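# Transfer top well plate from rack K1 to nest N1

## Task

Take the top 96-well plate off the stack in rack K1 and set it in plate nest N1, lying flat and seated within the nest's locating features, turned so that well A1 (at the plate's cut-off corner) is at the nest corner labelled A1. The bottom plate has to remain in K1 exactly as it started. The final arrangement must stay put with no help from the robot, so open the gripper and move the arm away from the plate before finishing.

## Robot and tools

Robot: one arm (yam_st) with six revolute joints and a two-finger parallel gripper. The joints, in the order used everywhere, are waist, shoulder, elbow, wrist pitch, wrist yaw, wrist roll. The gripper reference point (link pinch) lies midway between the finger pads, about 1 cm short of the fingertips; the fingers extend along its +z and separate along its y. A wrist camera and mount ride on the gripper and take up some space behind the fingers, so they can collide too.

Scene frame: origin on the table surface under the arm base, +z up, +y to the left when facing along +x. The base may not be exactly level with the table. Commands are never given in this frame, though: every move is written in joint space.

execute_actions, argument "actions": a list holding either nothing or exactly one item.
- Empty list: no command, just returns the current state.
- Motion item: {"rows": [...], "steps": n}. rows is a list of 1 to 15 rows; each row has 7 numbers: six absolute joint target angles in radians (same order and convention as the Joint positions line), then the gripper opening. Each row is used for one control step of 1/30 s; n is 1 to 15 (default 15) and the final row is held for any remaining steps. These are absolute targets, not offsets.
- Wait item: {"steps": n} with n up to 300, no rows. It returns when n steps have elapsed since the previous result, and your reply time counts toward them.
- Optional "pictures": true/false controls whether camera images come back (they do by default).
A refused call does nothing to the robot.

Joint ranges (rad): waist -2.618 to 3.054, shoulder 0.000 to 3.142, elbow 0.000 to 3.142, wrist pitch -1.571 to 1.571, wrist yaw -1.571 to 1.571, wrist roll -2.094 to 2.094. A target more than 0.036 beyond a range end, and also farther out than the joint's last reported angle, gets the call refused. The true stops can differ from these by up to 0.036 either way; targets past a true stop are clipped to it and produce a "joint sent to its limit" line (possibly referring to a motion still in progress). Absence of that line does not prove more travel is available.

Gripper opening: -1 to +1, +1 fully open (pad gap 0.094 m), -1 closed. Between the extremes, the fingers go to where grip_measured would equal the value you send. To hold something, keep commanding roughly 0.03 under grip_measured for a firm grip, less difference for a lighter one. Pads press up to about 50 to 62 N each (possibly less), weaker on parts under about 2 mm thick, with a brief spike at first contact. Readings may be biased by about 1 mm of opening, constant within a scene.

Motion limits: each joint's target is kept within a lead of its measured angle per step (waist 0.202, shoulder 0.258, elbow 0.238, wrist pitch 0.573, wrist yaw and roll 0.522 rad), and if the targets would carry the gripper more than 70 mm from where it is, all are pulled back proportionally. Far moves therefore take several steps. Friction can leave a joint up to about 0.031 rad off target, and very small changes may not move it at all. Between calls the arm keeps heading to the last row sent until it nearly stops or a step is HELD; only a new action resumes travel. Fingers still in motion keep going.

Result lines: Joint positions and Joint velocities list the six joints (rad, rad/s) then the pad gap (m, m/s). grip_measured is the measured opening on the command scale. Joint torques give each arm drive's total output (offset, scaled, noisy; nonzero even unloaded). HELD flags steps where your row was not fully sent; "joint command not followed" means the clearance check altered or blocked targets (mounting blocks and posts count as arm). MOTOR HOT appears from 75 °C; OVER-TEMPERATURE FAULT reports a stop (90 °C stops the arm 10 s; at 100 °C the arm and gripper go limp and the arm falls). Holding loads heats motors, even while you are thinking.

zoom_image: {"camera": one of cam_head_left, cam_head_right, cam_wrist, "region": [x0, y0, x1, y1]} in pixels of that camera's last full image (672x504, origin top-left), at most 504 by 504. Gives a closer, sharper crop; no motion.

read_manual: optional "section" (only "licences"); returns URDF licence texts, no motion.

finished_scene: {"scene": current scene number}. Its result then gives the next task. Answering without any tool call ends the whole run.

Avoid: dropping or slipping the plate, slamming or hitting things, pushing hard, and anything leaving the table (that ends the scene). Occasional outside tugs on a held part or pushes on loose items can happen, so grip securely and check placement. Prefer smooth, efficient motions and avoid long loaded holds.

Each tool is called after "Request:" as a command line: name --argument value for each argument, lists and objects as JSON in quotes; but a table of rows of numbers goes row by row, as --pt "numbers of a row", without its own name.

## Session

Request:
execute_actions --actions '[]'

Scene clock: 0.00 s of 8400.00 s.
grip_measured=+1.000
Joint positions: [ 0.83   2.485  1.044  0.569 -0.869 -0.673  0.094]
Joint velocities: [ 0.002 -0.017 -0.002 -0.081  0.022 -0.066  0.   ]
Joint torques (N m, as the arm reports them, + toward a larger angle): no reading
Motor temperatures (°C, as the motors report them): [19 29 20 23 18 19]

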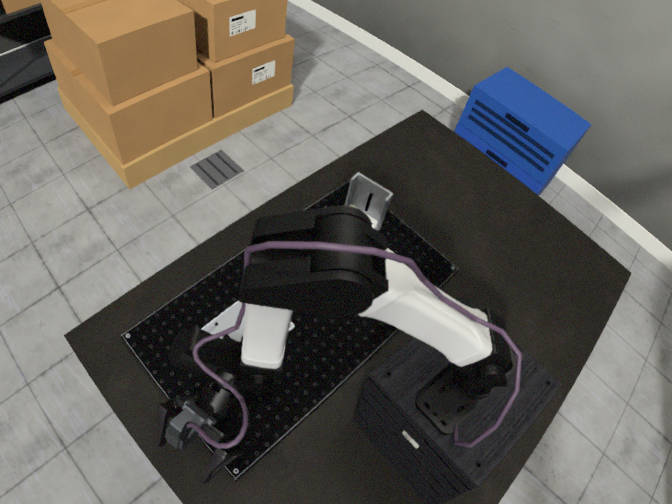

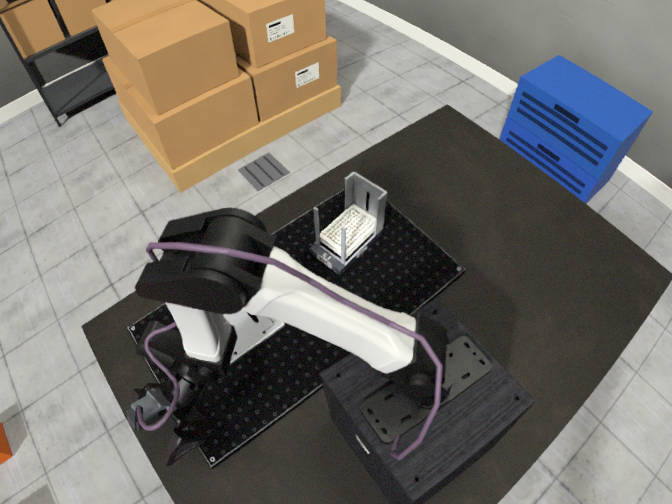

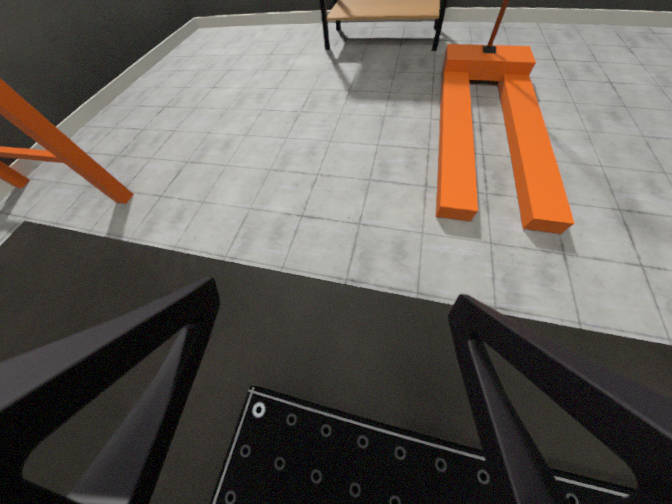

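Request:
execute_actions --actions '[{"rows":[[0.82,2.45,1.05,0.54,-0.84,-0.65,1],[0.8,2.42,1.06,0.5,-0.81,-0.62,1],[0.77,2.385,1.07,0.46,-0.77,-0.59,1],[0.74,2.35,1.08,0.42,-0.73,-0.56,1],[0.71,2.315,1.09,0.38,-0.69,-0.53,1],[0.68,2.28,1.1,0.34,-0.65,-0.5,1],[0.65,2.245,1.11,0.3,-0.61,-0.47,1],[0.62,2.21,1.12,0.26,-0.57,-0.44,1],[0.59,2.175,1.13,0.22,-0.53,-0.41,1],[0.56,2.14,1.13,0.18,-0.49,-0.38,1],[0.53,2.105,1.13,0.14,-0.45,-0.35,1],[0.5,2.07,1.13,0.1,-0.41,-0.32,1],[0.47,2.035,1.13,0.06,-0.37,-0.29,1],[0.44,2.0,1.13,0.02,-0.33,-0.26,1],[0.41,1.965,1.13,-0.02,-0.29,-0.23,1]],"steps":15}]' --pictures false

Request:
execute_actions --actions '[{"rows":[[0.38,1.93,1.13,-0.06,-0.25,-0.2,1],[0.35,1.9,1.13,-0.1,-0.21,-0.17,1],[0.32,1.87,1.13,-0.14,-0.17,-0.14,1],[0.29,1.84,1.13,-0.18,-0.13,-0.11,1],[0.26,1.81,1.13,-0.22,-0.09,-0.08,1],[0.23,1.79,1.13,-0.26,-0.05,-0.05,1],[0.2,1.77,1.13,-0.3,-0.01,-0.02,1],[0.17,1.75,1.13,-0.34,0.005,0.01,1],[0.14,1.74,1.13,-0.38,0.005,0.01,1],[0.11,1.73,1.13,-0.4,0.005,0.01,1],[0.08,1.73,1.13,-0.4,0.005,0.01,1],[0.05,1.73,1.13,-0.4,0.005,0.01,1],[0.03,1.73,1.13,-0.4,0.005,0.01,1],[0.01,1.73,1.13,-0.4,0.005,0.01,1],[0.0,1.73,1.13,-0.4,0.005,0.01,1]],"steps":15}]' --pictures false

Request:
execute_actions --actions '[{"steps":12}]'

Scene clock: 9.83 s of 8400.00 s.
grip_measured=+1.000
Joint positions: [ 0.487  2.065  1.1    0.175 -0.485 -0.385  0.094]
Joint velocities: [-0.955 -1.145  0.071 -1.165  1.121  0.813  0.   ]
Joint torques (N m, as the arm reports them, + toward a larger angle): [  0.33 -14.8    7.65   1.61  -0.35   0.01]
Motor temperatures (°C, as the motors report them): [19 32 20 24 18 19]
Steps of this call (steps 1 to 90: nothing new was sent; then 6.33 s passed at rest; steps 91 to 105: all 15 steps of this action). Readings (joint positions):
91: [0.830 2.484 1.044 0.564 -0.864 -0.671]
92: [0.829 2.478 1.044 0.550 -0.855 -0.664]
94: [0.811 2.445 1.044 0.499 -0.822 -0.638]
98: [0.711 2.324 1.058 0.395 -0.726 -0.565]
105: the state above

Scene clock: 10.33 s of 8400.00 s.
grip_measured=+1.000
Joint positions: [ 0.029  1.743  1.11  -0.344 -0.026 -0.025  0.094]
Joint velocities: [-0.603 -0.002  0.012 -0.491  0.315  0.212  0.   ]
Joint torques (N m, as the arm reports them, + toward a larger angle): [  0.91 -12.46   8.47   1.6   -0.11  -0.03]
Motor temperatures (°C, as the motors report them): [19 33 20 24 18 19]
Steps of this call (steps 1 to 15: all 15 steps of this action). Readings (joint positions):
1: [0.452 2.025 1.102 0.136 -0.443 -0.354]
2: [0.418 1.984 1.104 0.095 -0.400 -0.321]
4: [0.348 1.910 1.107 0.012 -0.312 -0.255]
8: [0.221 1.794 1.110 -0.148 -0.147 -0.128]
15: the state above

Scene clock: 10.73 s of 8400.00 s.
grip_measured=+1.000
Joint positions: [-0.003  1.743  1.11  -0.398 -0.    -0.001  0.094]
Joint velocities: [-0.012  0.022 -0.002 -0.022  0.066 -0.007  0.   ]
Joint torques (N m, as the arm reports them, + toward a larger angle): [  0.52 -12.32   8.31   1.35   0.06   0.  ]
Motor temperatures (°C, as the motors report them): [19 33 20 24 18 19]
Steps of this call (steps 1 to 12: the robot went on to your last target). Readings (joint positions):
1: [0.012 1.743 1.110 -0.357 -0.018 -0.020]
2: [0.001 1.743 1.110 -0.366 -0.011 -0.015]
4: [-0.003 1.743 1.110 -0.380 -0.004 -0.009]
8: [-0.003 1.743 1.110 -0.393 -0.002 -0.004]
12: the state above

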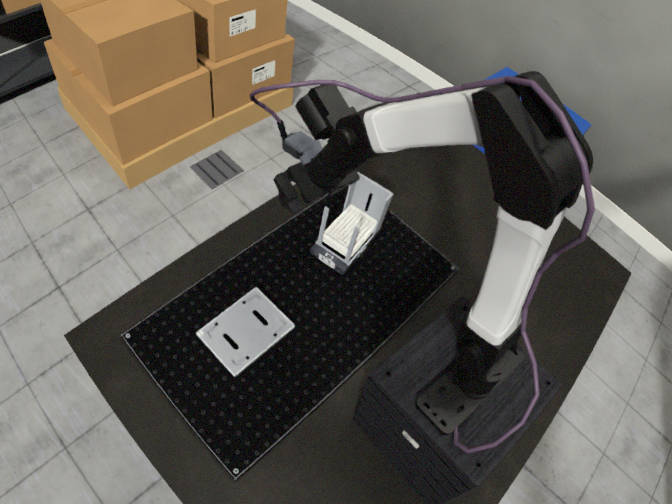

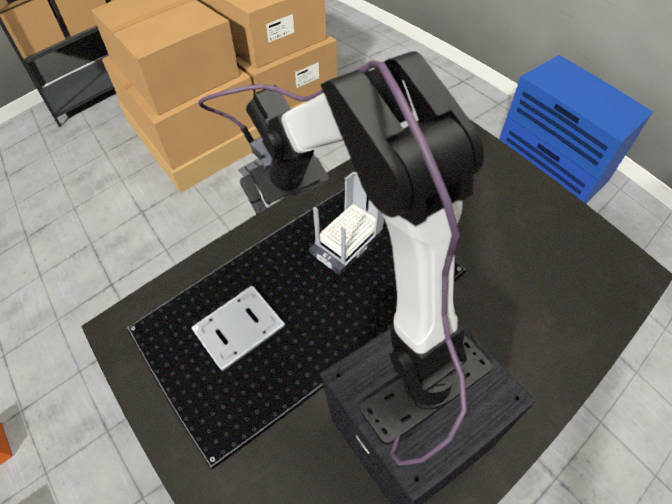

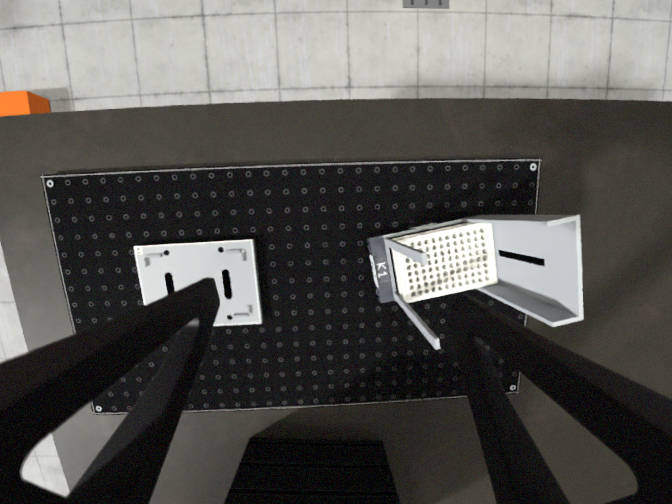

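Request:
zoom_image --camera "cam_wrist" --region '[350,180,600,360]'

Request:
zoom_image --camera "cam_wrist" --region '[110,210,290,350]'

Request:
zoom_image --camera "cam_head_left" --region '[300,170,410,280]'

Region (350, 180, 600, 360) of cam_wrist's 672x504 image, scaled by 2.016, with more detail than that image has; it fills the top 363 rows of this view, and the rest is white.

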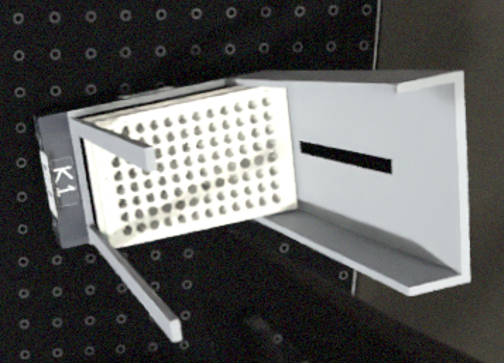

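Region (110, 210, 290, 350) of cam_wrist's 672x504 image, scaled by 2.800, with more detail than that image has.

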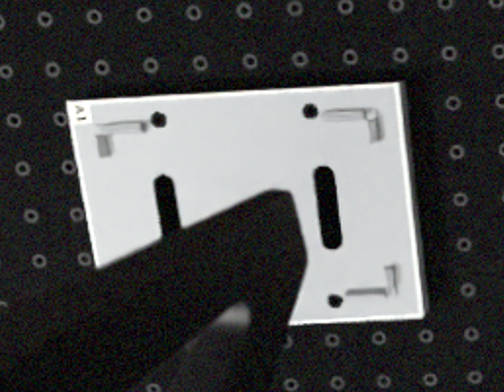

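Region (300, 170, 410, 280) of cam_head_left's 672x504 image, scaled by 4.582, with more detail than that image has.

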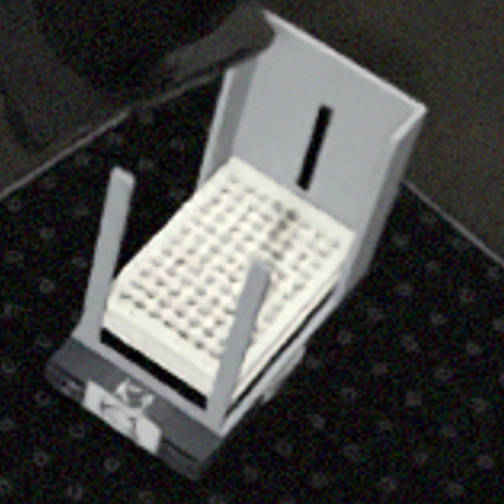

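Request:
execute_actions --actions '[{"rows":[[-0.02,1.76,1.16,-0.42,0.02,0.08,1],[-0.035,1.78,1.185,-0.44,0.04,0.16,1],[-0.05,1.805,1.21,-0.46,0.06,0.25,1],[-0.07,1.83,1.235,-0.48,0.08,0.34,1],[-0.09,1.855,1.26,-0.5,0.1,0.43,1],[-0.11,1.885,1.285,-0.52,0.12,0.52,1],[-0.13,1.915,1.31,-0.54,0.14,0.61,1],[-0.15,1.945,1.335,-0.56,0.16,0.7,1],[-0.17,1.975,1.36,-0.58,0.18,0.79,1],[-0.185,2.005,1.385,-0.6,0.2,0.88,1],[-0.2,2.035,1.405,-0.62,0.22,0.97,1],[-0.21,2.065,1.425,-0.635,0.24,1.05,1],[-0.22,2.09,1.44,-0.635,0.24,1.072,1],[-0.226,2.11,1.448,-0.635,0.24,1.072,1],[-0.23,2.122,1.45,-0.635,0.24,1.072,1]],"steps":15}]' --pictures false

Request:
execute_actions --actions '[{"steps":22}]'

Scene clock: 40.53 s of 8400.00 s.
grip_measured=+1.000
Joint positions: [-0.219  2.089  1.41  -0.584  0.197  0.878  0.094]
Joint velocities: [-0.232  0.662  0.198 -0.212  0.227  1.267  0.   ]
Joint torques (N m, as the arm reports them, + toward a larger angle): [  0.47 -14.62   8.25   0.62   0.16   0.01]
Motor temperatures (°C, as the motors report them): [19 37 25 25 18 19]
Steps of this call (steps 1 to 30: the robot went on to your last target; steps 31 to 90: nothing new was sent; then 26.30 s passed at rest; steps 91 to 105: all 15 steps of this action). Readings (joint positions):
91: [-0.003 1.744 1.113 -0.405 0.002 0.011]
92: [-0.005 1.750 1.124 -0.416 0.006 0.036]
94: [-0.020 1.780 1.165 -0.439 0.022 0.120]
98: [-0.097 1.882 1.272 -0.486 0.079 0.381]
105: the state above

Scene clock: 41.27 s of 8400.00 s.
grip_measured=+1.000
Joint positions: [-0.23   2.134  1.415 -0.631  0.232  1.061  0.094]
Joint velocities: [-0.007 -0.012 -0.002  0.066  0.022 -0.066  0.   ]
Joint torques (N m, as the arm reports them, + toward a larger angle): [  0.07 -15.18   8.77   0.54   0.31   0.  ]
Motor temperatures (°C, as the motors report them): [19 37 25 25 18 19]
Steps of this call (steps 1 to 22: the robot went on to your last target). Readings (joint positions):
1: [-0.226 2.108 1.414 -0.591 0.206 0.915]
2: [-0.229 2.121 1.415 -0.600 0.212 0.945]
4: [-0.230 2.134 1.415 -0.618 0.219 0.988]
8: [-0.230 2.134 1.415 -0.627 0.227 1.032]
22: the state above

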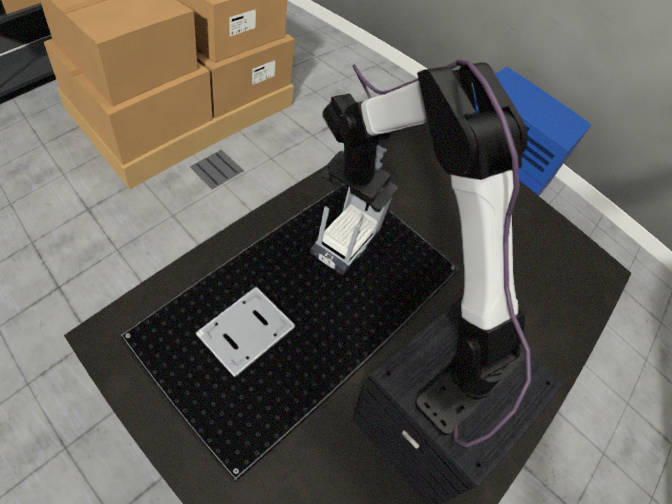

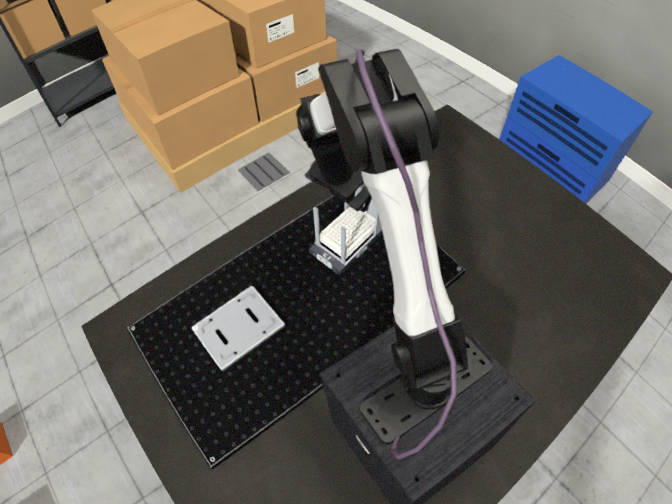

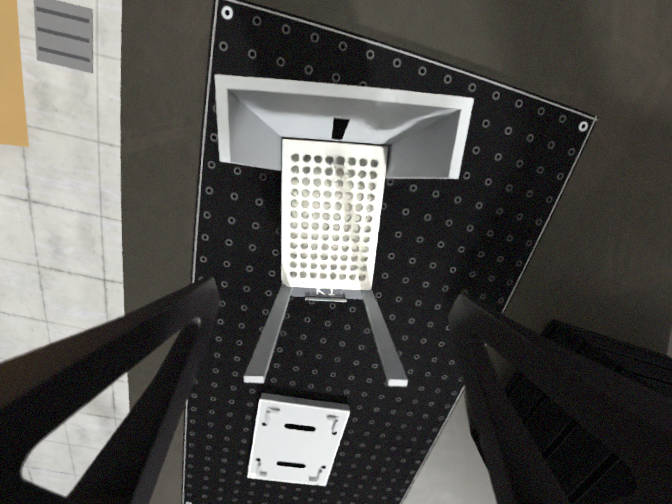

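Request:
execute_actions --actions '[{"rows":[[-0.24,2.142,1.395,-0.59,0.22,1.045,1],[-0.241,2.152,1.388,-0.56,0.215,1.04,1],[-0.242,2.164,1.381,-0.53,0.21,1.04,1],[-0.243,2.178,1.374,-0.5,0.21,1.04,1],[-0.244,2.193,1.367,-0.47,0.21,1.04,1],[-0.245,2.208,1.36,-0.44,0.21,1.04,1],[-0.246,2.223,1.353,-0.41,0.21,1.04,1],[-0.247,2.238,1.346,-0.38,0.21,1.04,1],[-0.248,2.253,1.339,-0.35,0.21,1.04,1],[-0.249,2.268,1.332,-0.32,0.21,1.04,1],[-0.25,2.283,1.325,-0.29,0.21,1.04,1],[-0.251,2.298,1.318,-0.265,0.21,1.04,1],[-0.252,2.312,1.311,-0.256,0.21,1.04,1],[-0.253,2.324,1.304,-0.256,0.21,1.04,1],[-0.254,2.333,1.297,-0.256,0.21,1.04,1]],"steps":15}]' --pictures false

Request:
execute_actions --actions '[{"steps":18}]'

Scene clock: 54.93 s of 8400.00 s.
grip_measured=+1.000
Joint positions: [-0.24   2.316  1.329 -0.328  0.213  1.05   0.094]
Joint velocities: [-0.046  0.354 -0.237  0.344 -0.11   0.066  0.   ]
Joint torques (N m, as the arm reports them, + toward a larger angle): [ -0.65 -14.93   3.28   0.81   0.16  -0.14]
Motor temperatures (°C, as the motors report them): [19 40 26 24 18 19]
Steps of this call (steps 1 to 15: the robot went on to your last target; steps 16 to 90: nothing new was sent; then 10.17 s passed at rest; steps 91 to 105: all 15 steps of this action). Readings (joint positions):
91: [-0.230 2.134 1.415 -0.628 0.231 1.062]
92: [-0.230 2.136 1.415 -0.621 0.228 1.059]
94: [-0.230 2.145 1.413 -0.587 0.223 1.056]
98: [-0.230 2.195 1.388 -0.488 0.218 1.052]
105: the state above

Scene clock: 55.53 s of 8400.00 s.
grip_measured=+1.000
Joint positions: [-0.248  2.336  1.316 -0.27   0.213  1.047  0.094]
Joint velocities: [ 0.017  0.022  0.012  0.051 -0.022  0.007  0.   ]
Joint torques (N m, as the arm reports them, + toward a larger angle): [ -0.32 -14.65   3.19   0.92   0.15  -0.13]
Motor temperatures (°C, as the motors report them): [19 40 26 24 18 19]
Steps of this call (steps 1 to 18: the robot went on to your last target). Readings (joint positions):
1: [-0.242 2.326 1.323 -0.316 0.216 1.047]
2: [-0.245 2.332 1.320 -0.306 0.216 1.047]
4: [-0.248 2.336 1.316 -0.296 0.216 1.047]
8: [-0.248 2.336 1.316 -0.280 0.214 1.047]
18: the state above

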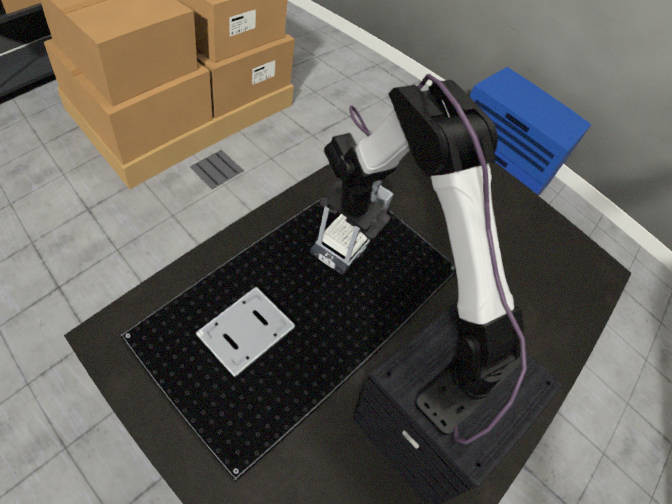

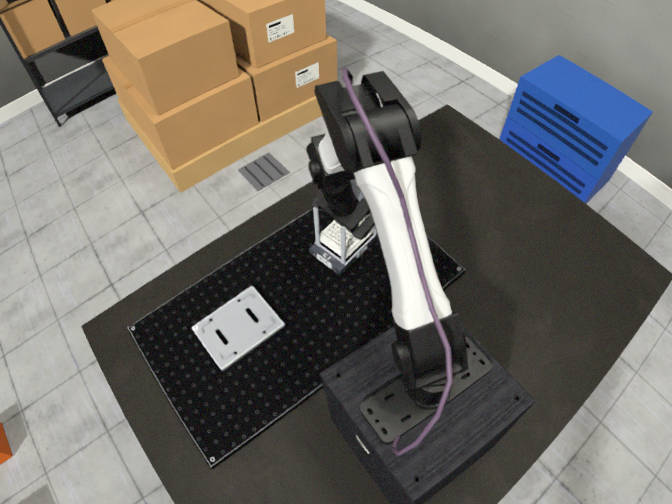

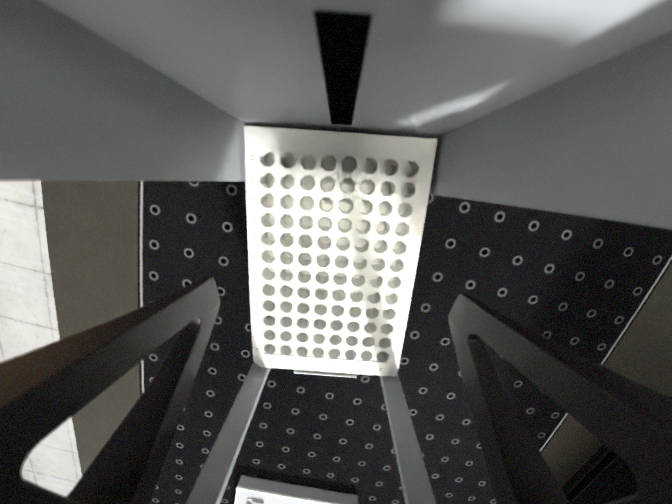

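Request:
execute_actions --actions '[{"rows":[[-0.258,2.343,1.345,-0.253,0.213,1.047,1],[-0.258,2.348,1.348,-0.25,0.213,1.047,1],[-0.258,2.353,1.35,-0.247,0.213,1.047,1],[-0.258,2.358,1.352,-0.244,0.213,1.047,1],[-0.258,2.363,1.354,-0.241,0.213,1.047,1],[-0.258,2.368,1.356,-0.238,0.213,1.047,1],[-0.258,2.373,1.358,-0.235,0.213,1.047,1],[-0.258,2.378,1.36,-0.232,0.213,1.047,1],[-0.258,2.383,1.362,-0.229,0.213,1.047,1],[-0.258,2.388,1.364,-0.226,0.213,1.047,1],[-0.258,2.393,1.366,-0.223,0.213,1.047,1],[-0.258,2.398,1.368,-0.22,0.213,1.047,1],[-0.258,2.403,1.37,-0.217,0.213,1.047,1],[-0.258,2.408,1.371,-0.215,0.213,1.047,1]],"steps":15}]' --pictures false

Request:
execute_actions --actions '[{"steps":10}]'

Scene clock: 66.27 s of 8400.00 s.
grip_measured=+1.000
Joint positions: [-0.248  2.398  1.339 -0.238  0.212  1.047  0.094]
Joint velocities: [ 0.002  0.066 -0.002  0.081  0.007 -0.022  0.   ]
Joint torques (N m, as the arm reports them, + toward a larger angle): [ -0.56 -14.13   7.18   0.91   0.21  -0.06]
Motor temperatures (°C, as the motors report them): [19 42 25 24 18 19]
Steps of this call (steps 1 to 15: the robot went on to your last target; steps 16 to 90: nothing new was sent; then 7.23 s passed at rest; steps 91 to 105: all 15 steps of this action). Readings (joint positions):
91: [-0.248 2.336 1.316 -0.269 0.212 1.047]
92: [-0.248 2.336 1.316 -0.268 0.212 1.047]
94: [-0.248 2.339 1.316 -0.263 0.212 1.047]
98: [-0.248 2.362 1.324 -0.255 0.212 1.047]
105: the state above

Scene clock: 66.60 s of 8400.00 s.
grip_measured=+1.000
Joint positions: [-0.248  2.404  1.339 -0.232  0.212  1.047  0.094]
Joint velocities: [-0.007  0.012 -0.002  0.051 -0.022 -0.066  0.   ]
Joint torques (N m, as the arm reports them, + toward a larger angle): [ -0.58 -14.21   7.15   0.93   0.19  -0.07]
Motor temperatures (°C, as the motors report them): [19 42 25 24 18 19]
Steps of this call (steps 1 to 10: the robot went on to your last target). Readings (joint positions):
1: [-0.248 2.401 1.339 -0.236 0.212 1.047]
2: [-0.248 2.402 1.339 -0.235 0.212 1.047]
4: [-0.248 2.404 1.339 -0.234 0.212 1.047]
8: [-0.248 2.404 1.339 -0.232 0.212 1.047]
10: the state above

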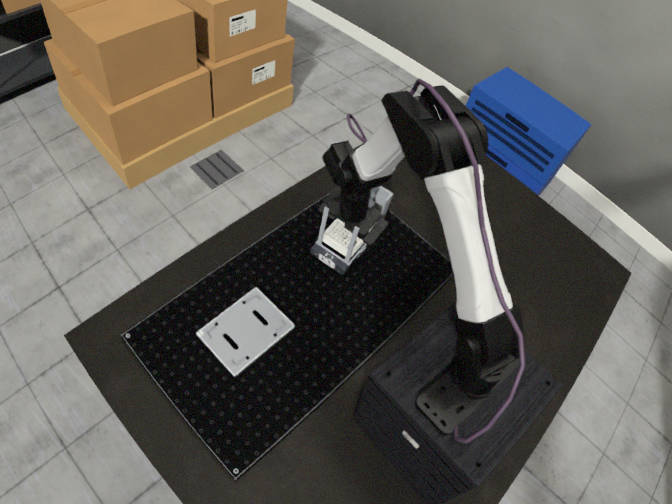

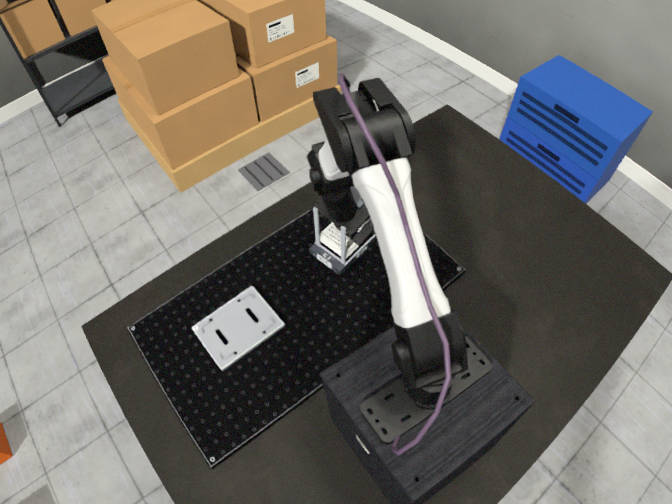

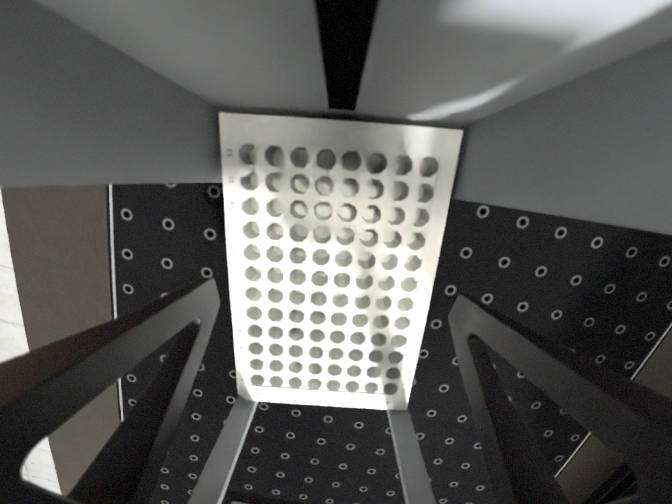

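Request:
execute_actions --actions '[{"rows":[[-0.255,2.41,1.372,-0.208,0.213,1.047,1],[-0.255,2.413,1.373,-0.204,0.213,1.047,1],[-0.255,2.416,1.374,-0.2,0.213,1.047,1],[-0.255,2.419,1.375,-0.196,0.213,1.047,1],[-0.255,2.422,1.376,-0.192,0.213,1.047,1],[-0.255,2.425,1.377,-0.188,0.213,1.047,1],[-0.255,2.428,1.378,-0.185,0.213,1.047,1],[-0.255,2.431,1.378,-0.185,0.213,1.047,1],[-0.255,2.434,1.378,-0.185,0.213,1.047,1],[-0.255,2.437,1.378,-0.185,0.213,1.047,1],[-0.255,2.439,1.378,-0.185,0.213,1.047,1]],"steps":15}]' --pictures false

Request:
execute_actions --actions '[{"steps":6}]'

Scene clock: 75.73 s of 8400.00 s.
grip_measured=+1.000
Joint positions: [-0.248  2.436  1.339 -0.202  0.211  1.047  0.094]
Joint velocities: [-0.012 -0.032 -0.012  0.066 -0.051 -0.051  0.   ]
Joint torques (N m, as the arm reports them, + toward a larger angle): [ -0.35 -14.35   7.61   0.87   0.21  -0.07]
Motor temperatures (°C, as the motors report them): [19 42 25 24 18 19]
Steps of this call (steps 1 to 15: the robot went on to your last target; steps 16 to 90: nothing new was sent; then 5.63 s passed at rest; steps 91 to 105: all 15 steps of this action). Readings (joint positions):
91: [-0.248 2.404 1.339 -0.231 0.212 1.047]
92: [-0.248 2.404 1.339 -0.231 0.211 1.047]
94: [-0.248 2.406 1.339 -0.227 0.211 1.047]
98: [-0.248 2.418 1.339 -0.214 0.211 1.047]
105: the state above

Scene clock: 75.93 s of 8400.00 s.
grip_measured=+1.000
Joint positions: [-0.248  2.436  1.339 -0.198  0.211  1.047  0.094]
Joint velocities: [-0.007 -0.002  0.012  0.022 -0.051  0.022  0.   ]
Joint torques (N m, as the arm reports them, + toward a larger angle): [ -0.38 -14.35   7.61   0.88   0.21  -0.07]
Motor temperatures (°C, as the motors report them): [19 42 25 24 18 19]
Steps of this call (steps 1 to 6: the robot went on to your last target). Readings (joint positions):
1: [-0.248 2.436 1.339 -0.202 0.211 1.047]
2: [-0.248 2.436 1.339 -0.200 0.211 1.047]
4: [-0.248 2.436 1.339 -0.199 0.211 1.047]
6: the state above

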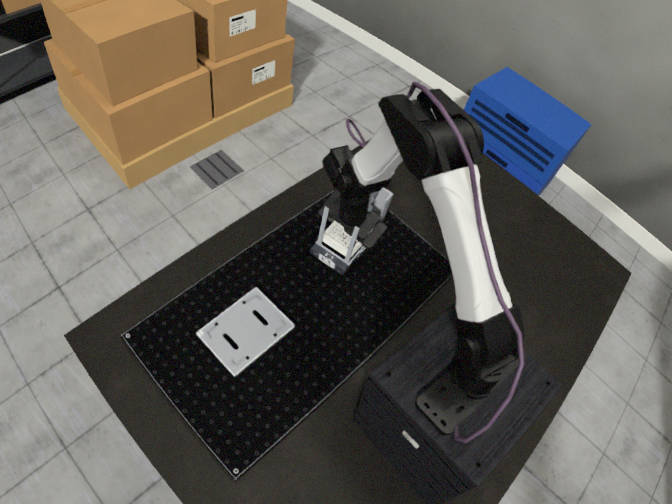

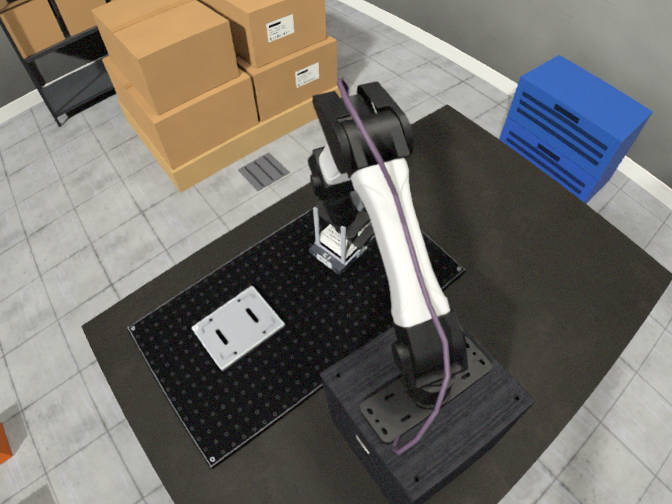

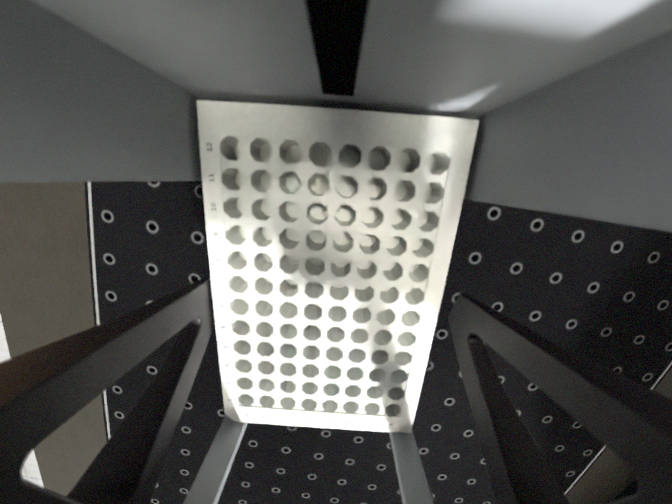

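Request:
execute_actions --actions '[{"rows":[[-0.25,2.436,1.38,-0.185,0.213,1.047,1],[-0.25,2.436,1.382,-0.185,0.213,1.047,1],[-0.25,2.436,1.383,-0.185,0.213,1.047,1]],"steps":12}]'

Scene clock: 78.60 s of 8400.00 s.
grip_measured=+1.000
Joint positions: [-0.248  2.436  1.347 -0.202  0.206  1.047  0.094]
Joint velocities: [-0.002 -0.012  0.022 -0.007  0.022 -0.007  0.   ]
Joint torques (N m, as the arm reports them, + toward a larger angle): [ -0.06 -14.66   7.37   0.93   0.26  -0.07]
Motor temperatures (°C, as the motors report them): [19 43 26 24 18 19]
Steps of this call (steps 1 to 15: the robot went on to your last target; steps 16 to 68: nothing new was sent; steps 69 to 80: all 12 steps of this action). Readings (joint positions):
69: [-0.248 2.436 1.339 -0.198 0.211 1.047]
70: [-0.248 2.436 1.339 -0.198 0.211 1.047]
72: [-0.248 2.436 1.343 -0.199 0.209 1.047]
76: [-0.248 2.436 1.346 -0.201 0.206 1.047]
80: the state above

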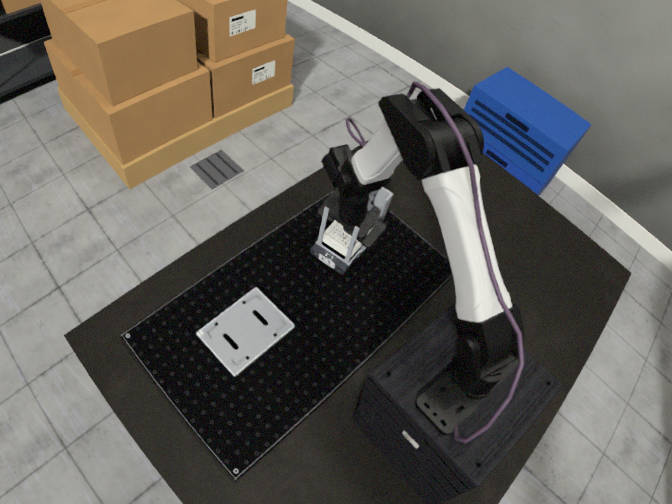

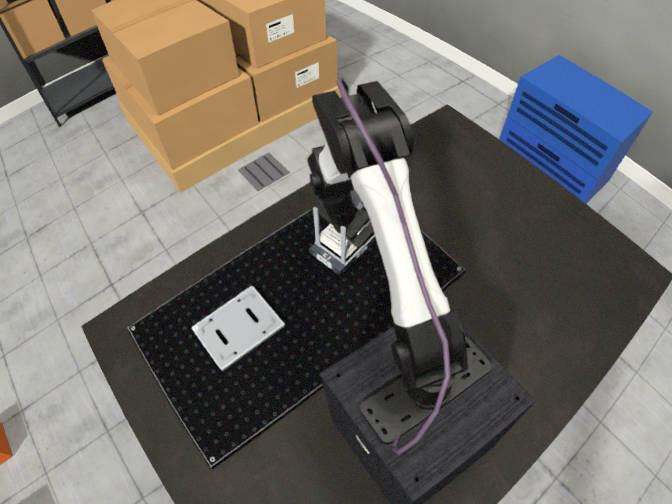

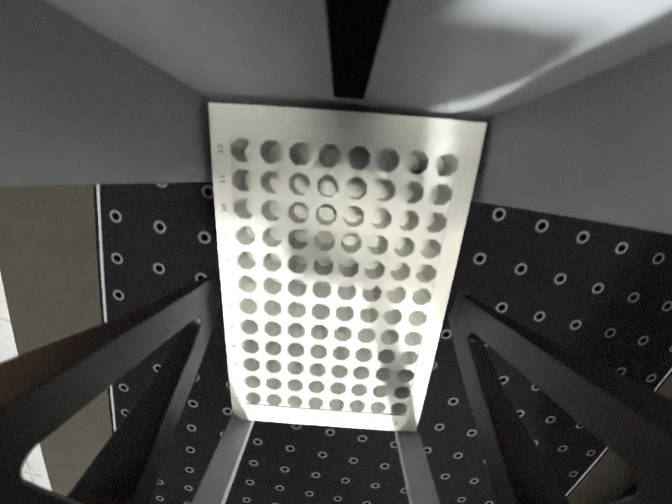

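Request:
execute_actions --actions '[{"rows":[[-0.237,2.436,1.36,-0.192,0.208,1.047,0.95],[-0.236,2.436,1.36,-0.192,0.208,1.047,0.92],[-0.236,2.436,1.36,-0.192,0.208,1.047,0.89],[-0.236,2.436,1.36,-0.192,0.208,1.047,0.86],[-0.236,2.436,1.36,-0.192,0.208,1.047,0.83],[-0.236,2.436,1.36,-0.192,0.208,1.047,0.8],[-0.236,2.436,1.36,-0.192,0.208,1.047,0.77],[-0.236,2.436,1.36,-0.192,0.208,1.047,0.74],[-0.236,2.436,1.36,-0.192,0.208,1.047,0.71],[-0.236,2.436,1.36,-0.192,0.208,1.047,0.68]],"steps":14}]' --pictures false

Scene clock: 83.43 s of 8400.00 s.
grip_measured=+0.713
Joint positions: [-0.247  2.436  1.347 -0.2    0.205  1.047  0.08 ]
Joint velocities: [-0.007 -0.017 -0.017 -0.022 -0.022  0.051 -0.001]
Joint torques (N m, as the arm reports them, + toward a larger angle): [  0.9  -14.66   5.51   0.83   0.2   -0.07]
Motor temperatures (°C, as the motors report them): [19 43 26 24 18 19]
Steps of this call (steps 1 to 15: the robot went on to your last target; steps 16 to 90: nothing new was sent; then 1.37 s passed at rest; steps 91 to 104: all 14 steps of this action). Readings (joint positions):
91: [-0.247 2.436 1.347 -0.202 0.206 1.047]
92: [-0.247 2.436 1.347 -0.202 0.206 1.047]
94: [-0.247 2.436 1.347 -0.202 0.206 1.047]
98: [-0.247 2.436 1.347 -0.200 0.205 1.047]
104: the state above

Request:
execute_actions --actions '[{"rows":[[-0.25,2.42,1.355,-0.203,0.206,1.047,0.675],[-0.252,2.412,1.355,-0.209,0.206,1.047,0.675],[-0.254,2.403,1.355,-0.219,0.206,1.047,0.675],[-0.256,2.394,1.355,-0.23,0.206,1.047,0.675],[-0.257,2.385,1.355,-0.24,0.206,1.047,0.675],[-0.258,2.376,1.355,-0.25,0.206,1.047,0.675],[-0.258,2.367,1.355,-0.26,0.206,1.047,0.675],[-0.259,2.358,1.355,-0.27,0.206,1.047,0.675],[-0.259,2.349,1.355,-0.28,0.206,1.047,0.675],[-0.26,2.34,1.355,-0.29,0.206,1.047,0.675],[-0.26,2.331,1.355,-0.3,0.206,1.047,0.675],[-0.26,2.322,1.355,-0.309,0.206,1.047,0.675],[-0.261,2.313,1.355,-0.316,0.206,1.047,0.675],[-0.261,2.304,1.355,-0.322,0.206,1.047,0.675],[-0.261,2.3,1.355,-0.327,0.206,1.047,0.675]],"steps":15}]' --pictures false

Request:
execute_actions --actions '[{"steps":6}]'

Scene clock: 95.43 s of 8400.00 s.
grip_measured=+0.713
Joint positions: [-0.249  2.339  1.347 -0.307  0.202  1.047  0.08 ]
Joint velocities: [-0.012 -0.227 -0.017 -0.242 -0.051 -0.051  0.   ]
Joint torques (N m, as the arm reports them, + toward a larger angle): [ -0.74 -17.     5.52   0.94   0.23  -0.08]
Motor temperatures (°C, as the motors report them): [19 44 25 24 18 19]
Steps of this call (steps 1 to 15: the robot went on to your last target; steps 16 to 90: nothing new was sent; then 8.50 s passed at rest; steps 91 to 105: all 15 steps of this action). Readings (joint positions):
91: [-0.247 2.436 1.347 -0.200 0.205 1.047]
92: [-0.247 2.436 1.347 -0.200 0.205 1.047]
94: [-0.247 2.433 1.347 -0.203 0.203 1.047]
98: [-0.247 2.405 1.347 -0.234 0.203 1.047]
105: the state above

Scene clock: 95.63 s of 8400.00 s.
grip_measured=+0.713
Joint positions: [-0.249  2.323  1.347 -0.325  0.203  1.047  0.08 ]
Joint velocities: [ 0.007  0.002 -0.002 -0.022 -0.007 -0.037  0.   ]
Joint torques (N m, as the arm reports them, + toward a larger angle): [ -0.8  -16.76   5.59   0.68   0.2   -0.07]
Motor temperatures (°C, as the motors report them): [19 44 25 24 18 19]
Steps of this call (steps 1 to 6: the robot went on to your last target). Readings (joint positions):
1: [-0.249 2.332 1.347 -0.314 0.203 1.047]
2: [-0.249 2.327 1.347 -0.320 0.203 1.047]
4: [-0.249 2.323 1.347 -0.325 0.203 1.047]
6: the state above

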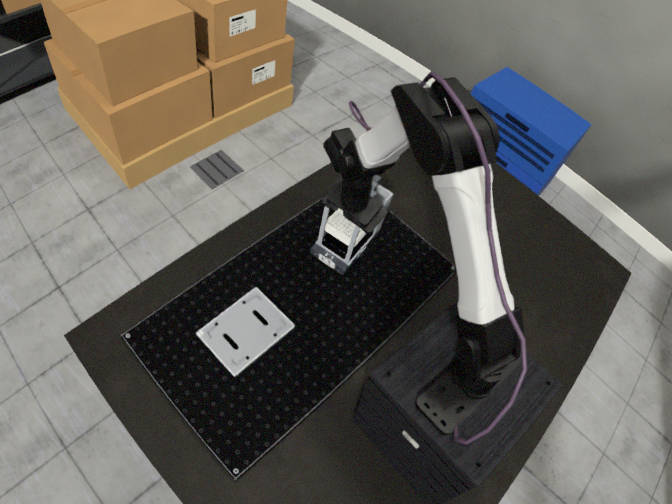

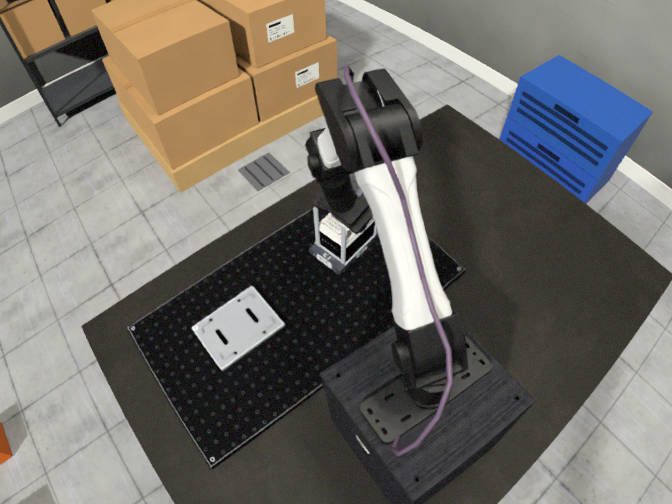

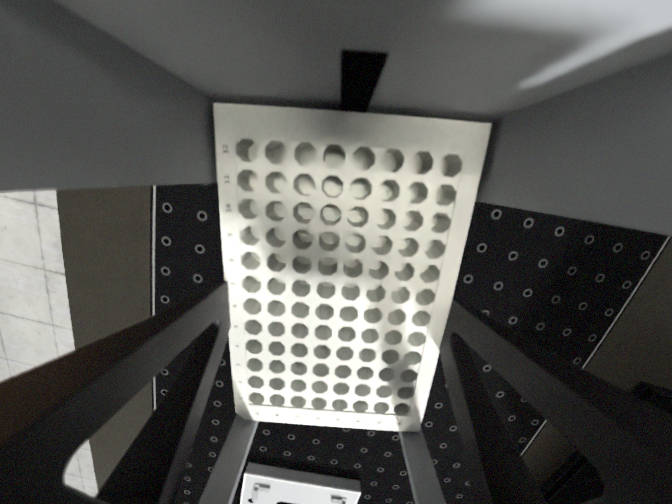

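Request:
execute_actions --actions '[{"rows":[[-0.262,2.291,1.355,-0.341,0.206,1.047,0.675],[-0.262,2.282,1.355,-0.354,0.206,1.047,0.675],[-0.262,2.273,1.355,-0.365,0.206,1.047,0.675],[-0.262,2.264,1.355,-0.375,0.206,1.047,0.675],[-0.263,2.255,1.355,-0.384,0.206,1.047,0.675],[-0.263,2.246,1.355,-0.393,0.206,1.047,0.675],[-0.263,2.237,1.355,-0.402,0.206,1.047,0.675],[-0.263,2.228,1.355,-0.41,0.206,1.047,0.675],[-0.263,2.219,1.355,-0.419,0.206,1.047,0.675],[-0.264,2.21,1.355,-0.427,0.206,1.047,0.675],[-0.264,2.201,1.355,-0.435,0.206,1.047,0.675],[-0.264,2.192,1.355,-0.443,0.206,1.047,0.675],[-0.264,2.183,1.355,-0.451,0.206,1.047,0.675],[-0.264,2.174,1.355,-0.459,0.206,1.047,0.675],[-0.265,2.165,1.355,-0.467,0.206,1.047,0.675]],"steps":15}]' --pictures false

Request:
execute_actions --actions '[{"rows":[[-0.265,2.156,1.355,-0.475,0.206,1.047,0.675],[-0.265,2.147,1.355,-0.482,0.206,1.047,0.675],[-0.265,2.138,1.355,-0.489,0.206,1.047,0.675],[-0.265,2.129,1.355,-0.496,0.206,1.047,0.675],[-0.266,2.12,1.355,-0.503,0.206,1.047,0.675],[-0.266,2.111,1.355,-0.51,0.206,1.047,0.675],[-0.266,2.102,1.355,-0.517,0.206,1.047,0.675],[-0.266,2.093,1.355,-0.524,0.206,1.047,0.675],[-0.266,2.084,1.355,-0.531,0.206,1.047,0.675],[-0.266,2.075,1.355,-0.537,0.206,1.047,0.675],[-0.266,2.066,1.355,-0.543,0.206,1.047,0.675],[-0.266,2.057,1.355,-0.549,0.206,1.047,0.675],[-0.266,2.048,1.355,-0.555,0.206,1.047,0.675],[-0.266,2.039,1.355,-0.561,0.206,1.047,0.675],[-0.266,2.03,1.355,-0.567,0.206,1.047,0.675]],"steps":15}]' --pictures false

Request:
execute_actions --actions '[{"rows":[[-0.266,2.021,1.355,-0.573,0.206,1.047,0.675],[-0.266,2.012,1.355,-0.58,0.206,1.047,0.675],[-0.266,2.003,1.355,-0.588,0.206,1.047,0.675],[-0.266,1.994,1.355,-0.596,0.206,1.047,0.675],[-0.266,1.988,1.355,-0.604,0.206,1.047,0.675]],"steps":12}]'

Scene clock: 107.93 s of 8400.00 s.
grip_measured=+0.713
Joint positions: [-0.252  2.206  1.347 -0.439  0.203  1.047  0.08 ]
Joint velocities: [-0.017 -0.227 -0.007 -0.227  0.007 -0.066 -0.   ]
Joint torques (N m, as the arm reports them, + toward a larger angle): [ -0.86 -16.73   6.13   0.8    0.22  -0.06]
Motor temperatures (°C, as the motors report them): [19 47 25 24 18 19]
Steps of this call (steps 1 to 30: the robot went on to your last target; steps 31 to 90: nothing new was sent; then 8.80 s passed at rest; steps 91 to 105: all 15 steps of this action). Readings (joint positions):
91: [-0.249 2.323 1.347 -0.327 0.203 1.047]
92: [-0.249 2.321 1.347 -0.330 0.203 1.047]
94: [-0.249 2.312 1.347 -0.340 0.203 1.047]
98: [-0.249 2.272 1.347 -0.377 0.203 1.047]
105: the state above

Scene clock: 108.43 s of 8400.00 s.
grip_measured=+0.713
Joint positions: [-0.253  2.07   1.347 -0.541  0.203  1.047  0.08 ]
Joint velocities: [ 0.002 -0.252 -0.007 -0.168 -0.007  0.007  0.   ]
Joint torques (N m, as the arm reports them, + toward a larger angle): [ -0.78 -16.1    6.67   0.78   0.22  -0.06]
Motor temperatures (°C, as the motors report them): [20 47 25 24 18 19]
Steps of this call (steps 1 to 15: all 15 steps of this action). Readings (joint positions):
1: [-0.252 2.198 1.347 -0.447 0.203 1.047]
2: [-0.252 2.189 1.347 -0.455 0.203 1.047]
4: [-0.252 2.171 1.347 -0.470 0.203 1.047]
8: [-0.253 2.135 1.347 -0.499 0.203 1.047]
15: the state above

Scene clock: 108.83 s of 8400.00 s.
grip_measured=+0.713
Joint positions: [-0.253  2.006  1.347 -0.596  0.203  1.047  0.08 ]
Joint velocities: [-0.002 -0.007 -0.007 -0.11  -0.022  0.022  0.001]
Joint torques (N m, as the arm reports them, + toward a larger angle): [ -0.77 -14.9    6.8    0.89   0.22  -0.07]
Motor temperatures (°C, as the motors report them): [20 47 25 24 18 19]
Steps of this call (steps 1 to 12: all 12 steps of this action). Readings (joint positions):
1: [-0.253 2.061 1.347 -0.547 0.203 1.047]
2: [-0.253 2.052 1.347 -0.552 0.203 1.047]
4: [-0.253 2.034 1.347 -0.565 0.203 1.047]
8: [-0.253 2.008 1.347 -0.586 0.203 1.047]
12: the state above

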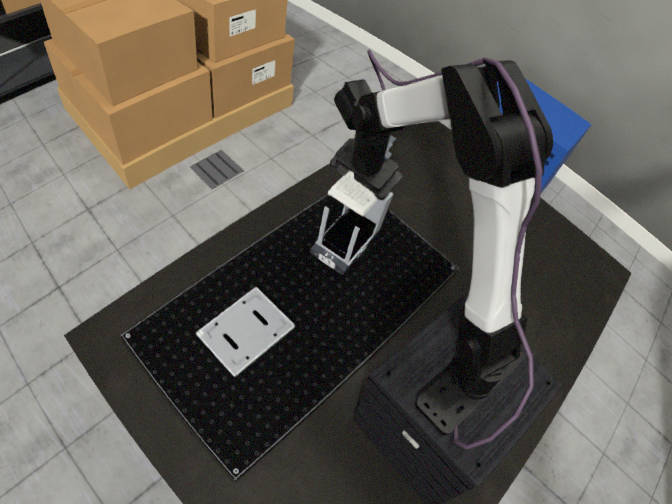

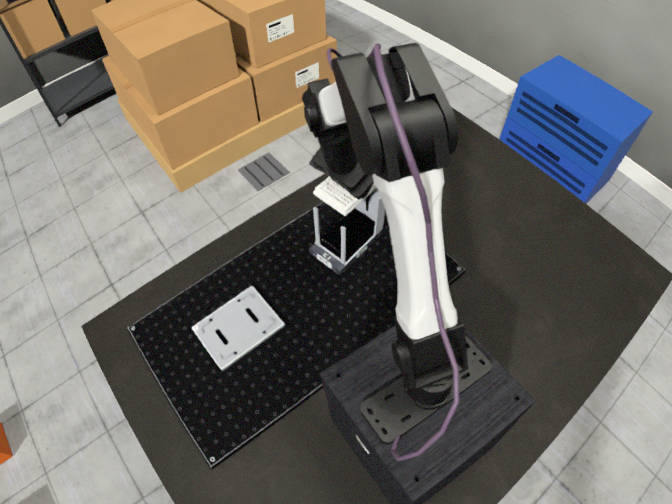

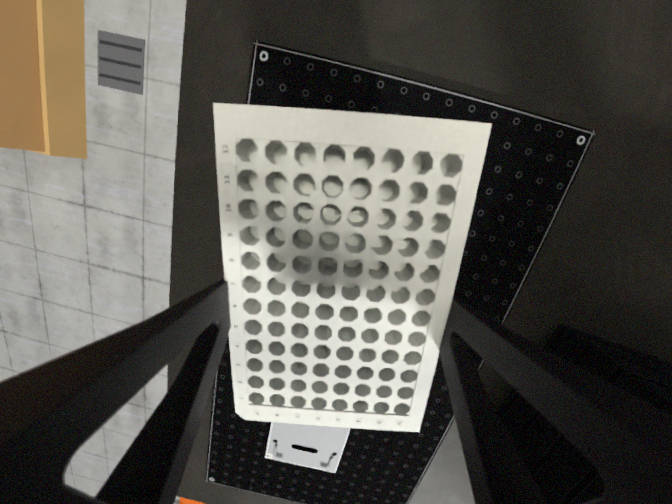

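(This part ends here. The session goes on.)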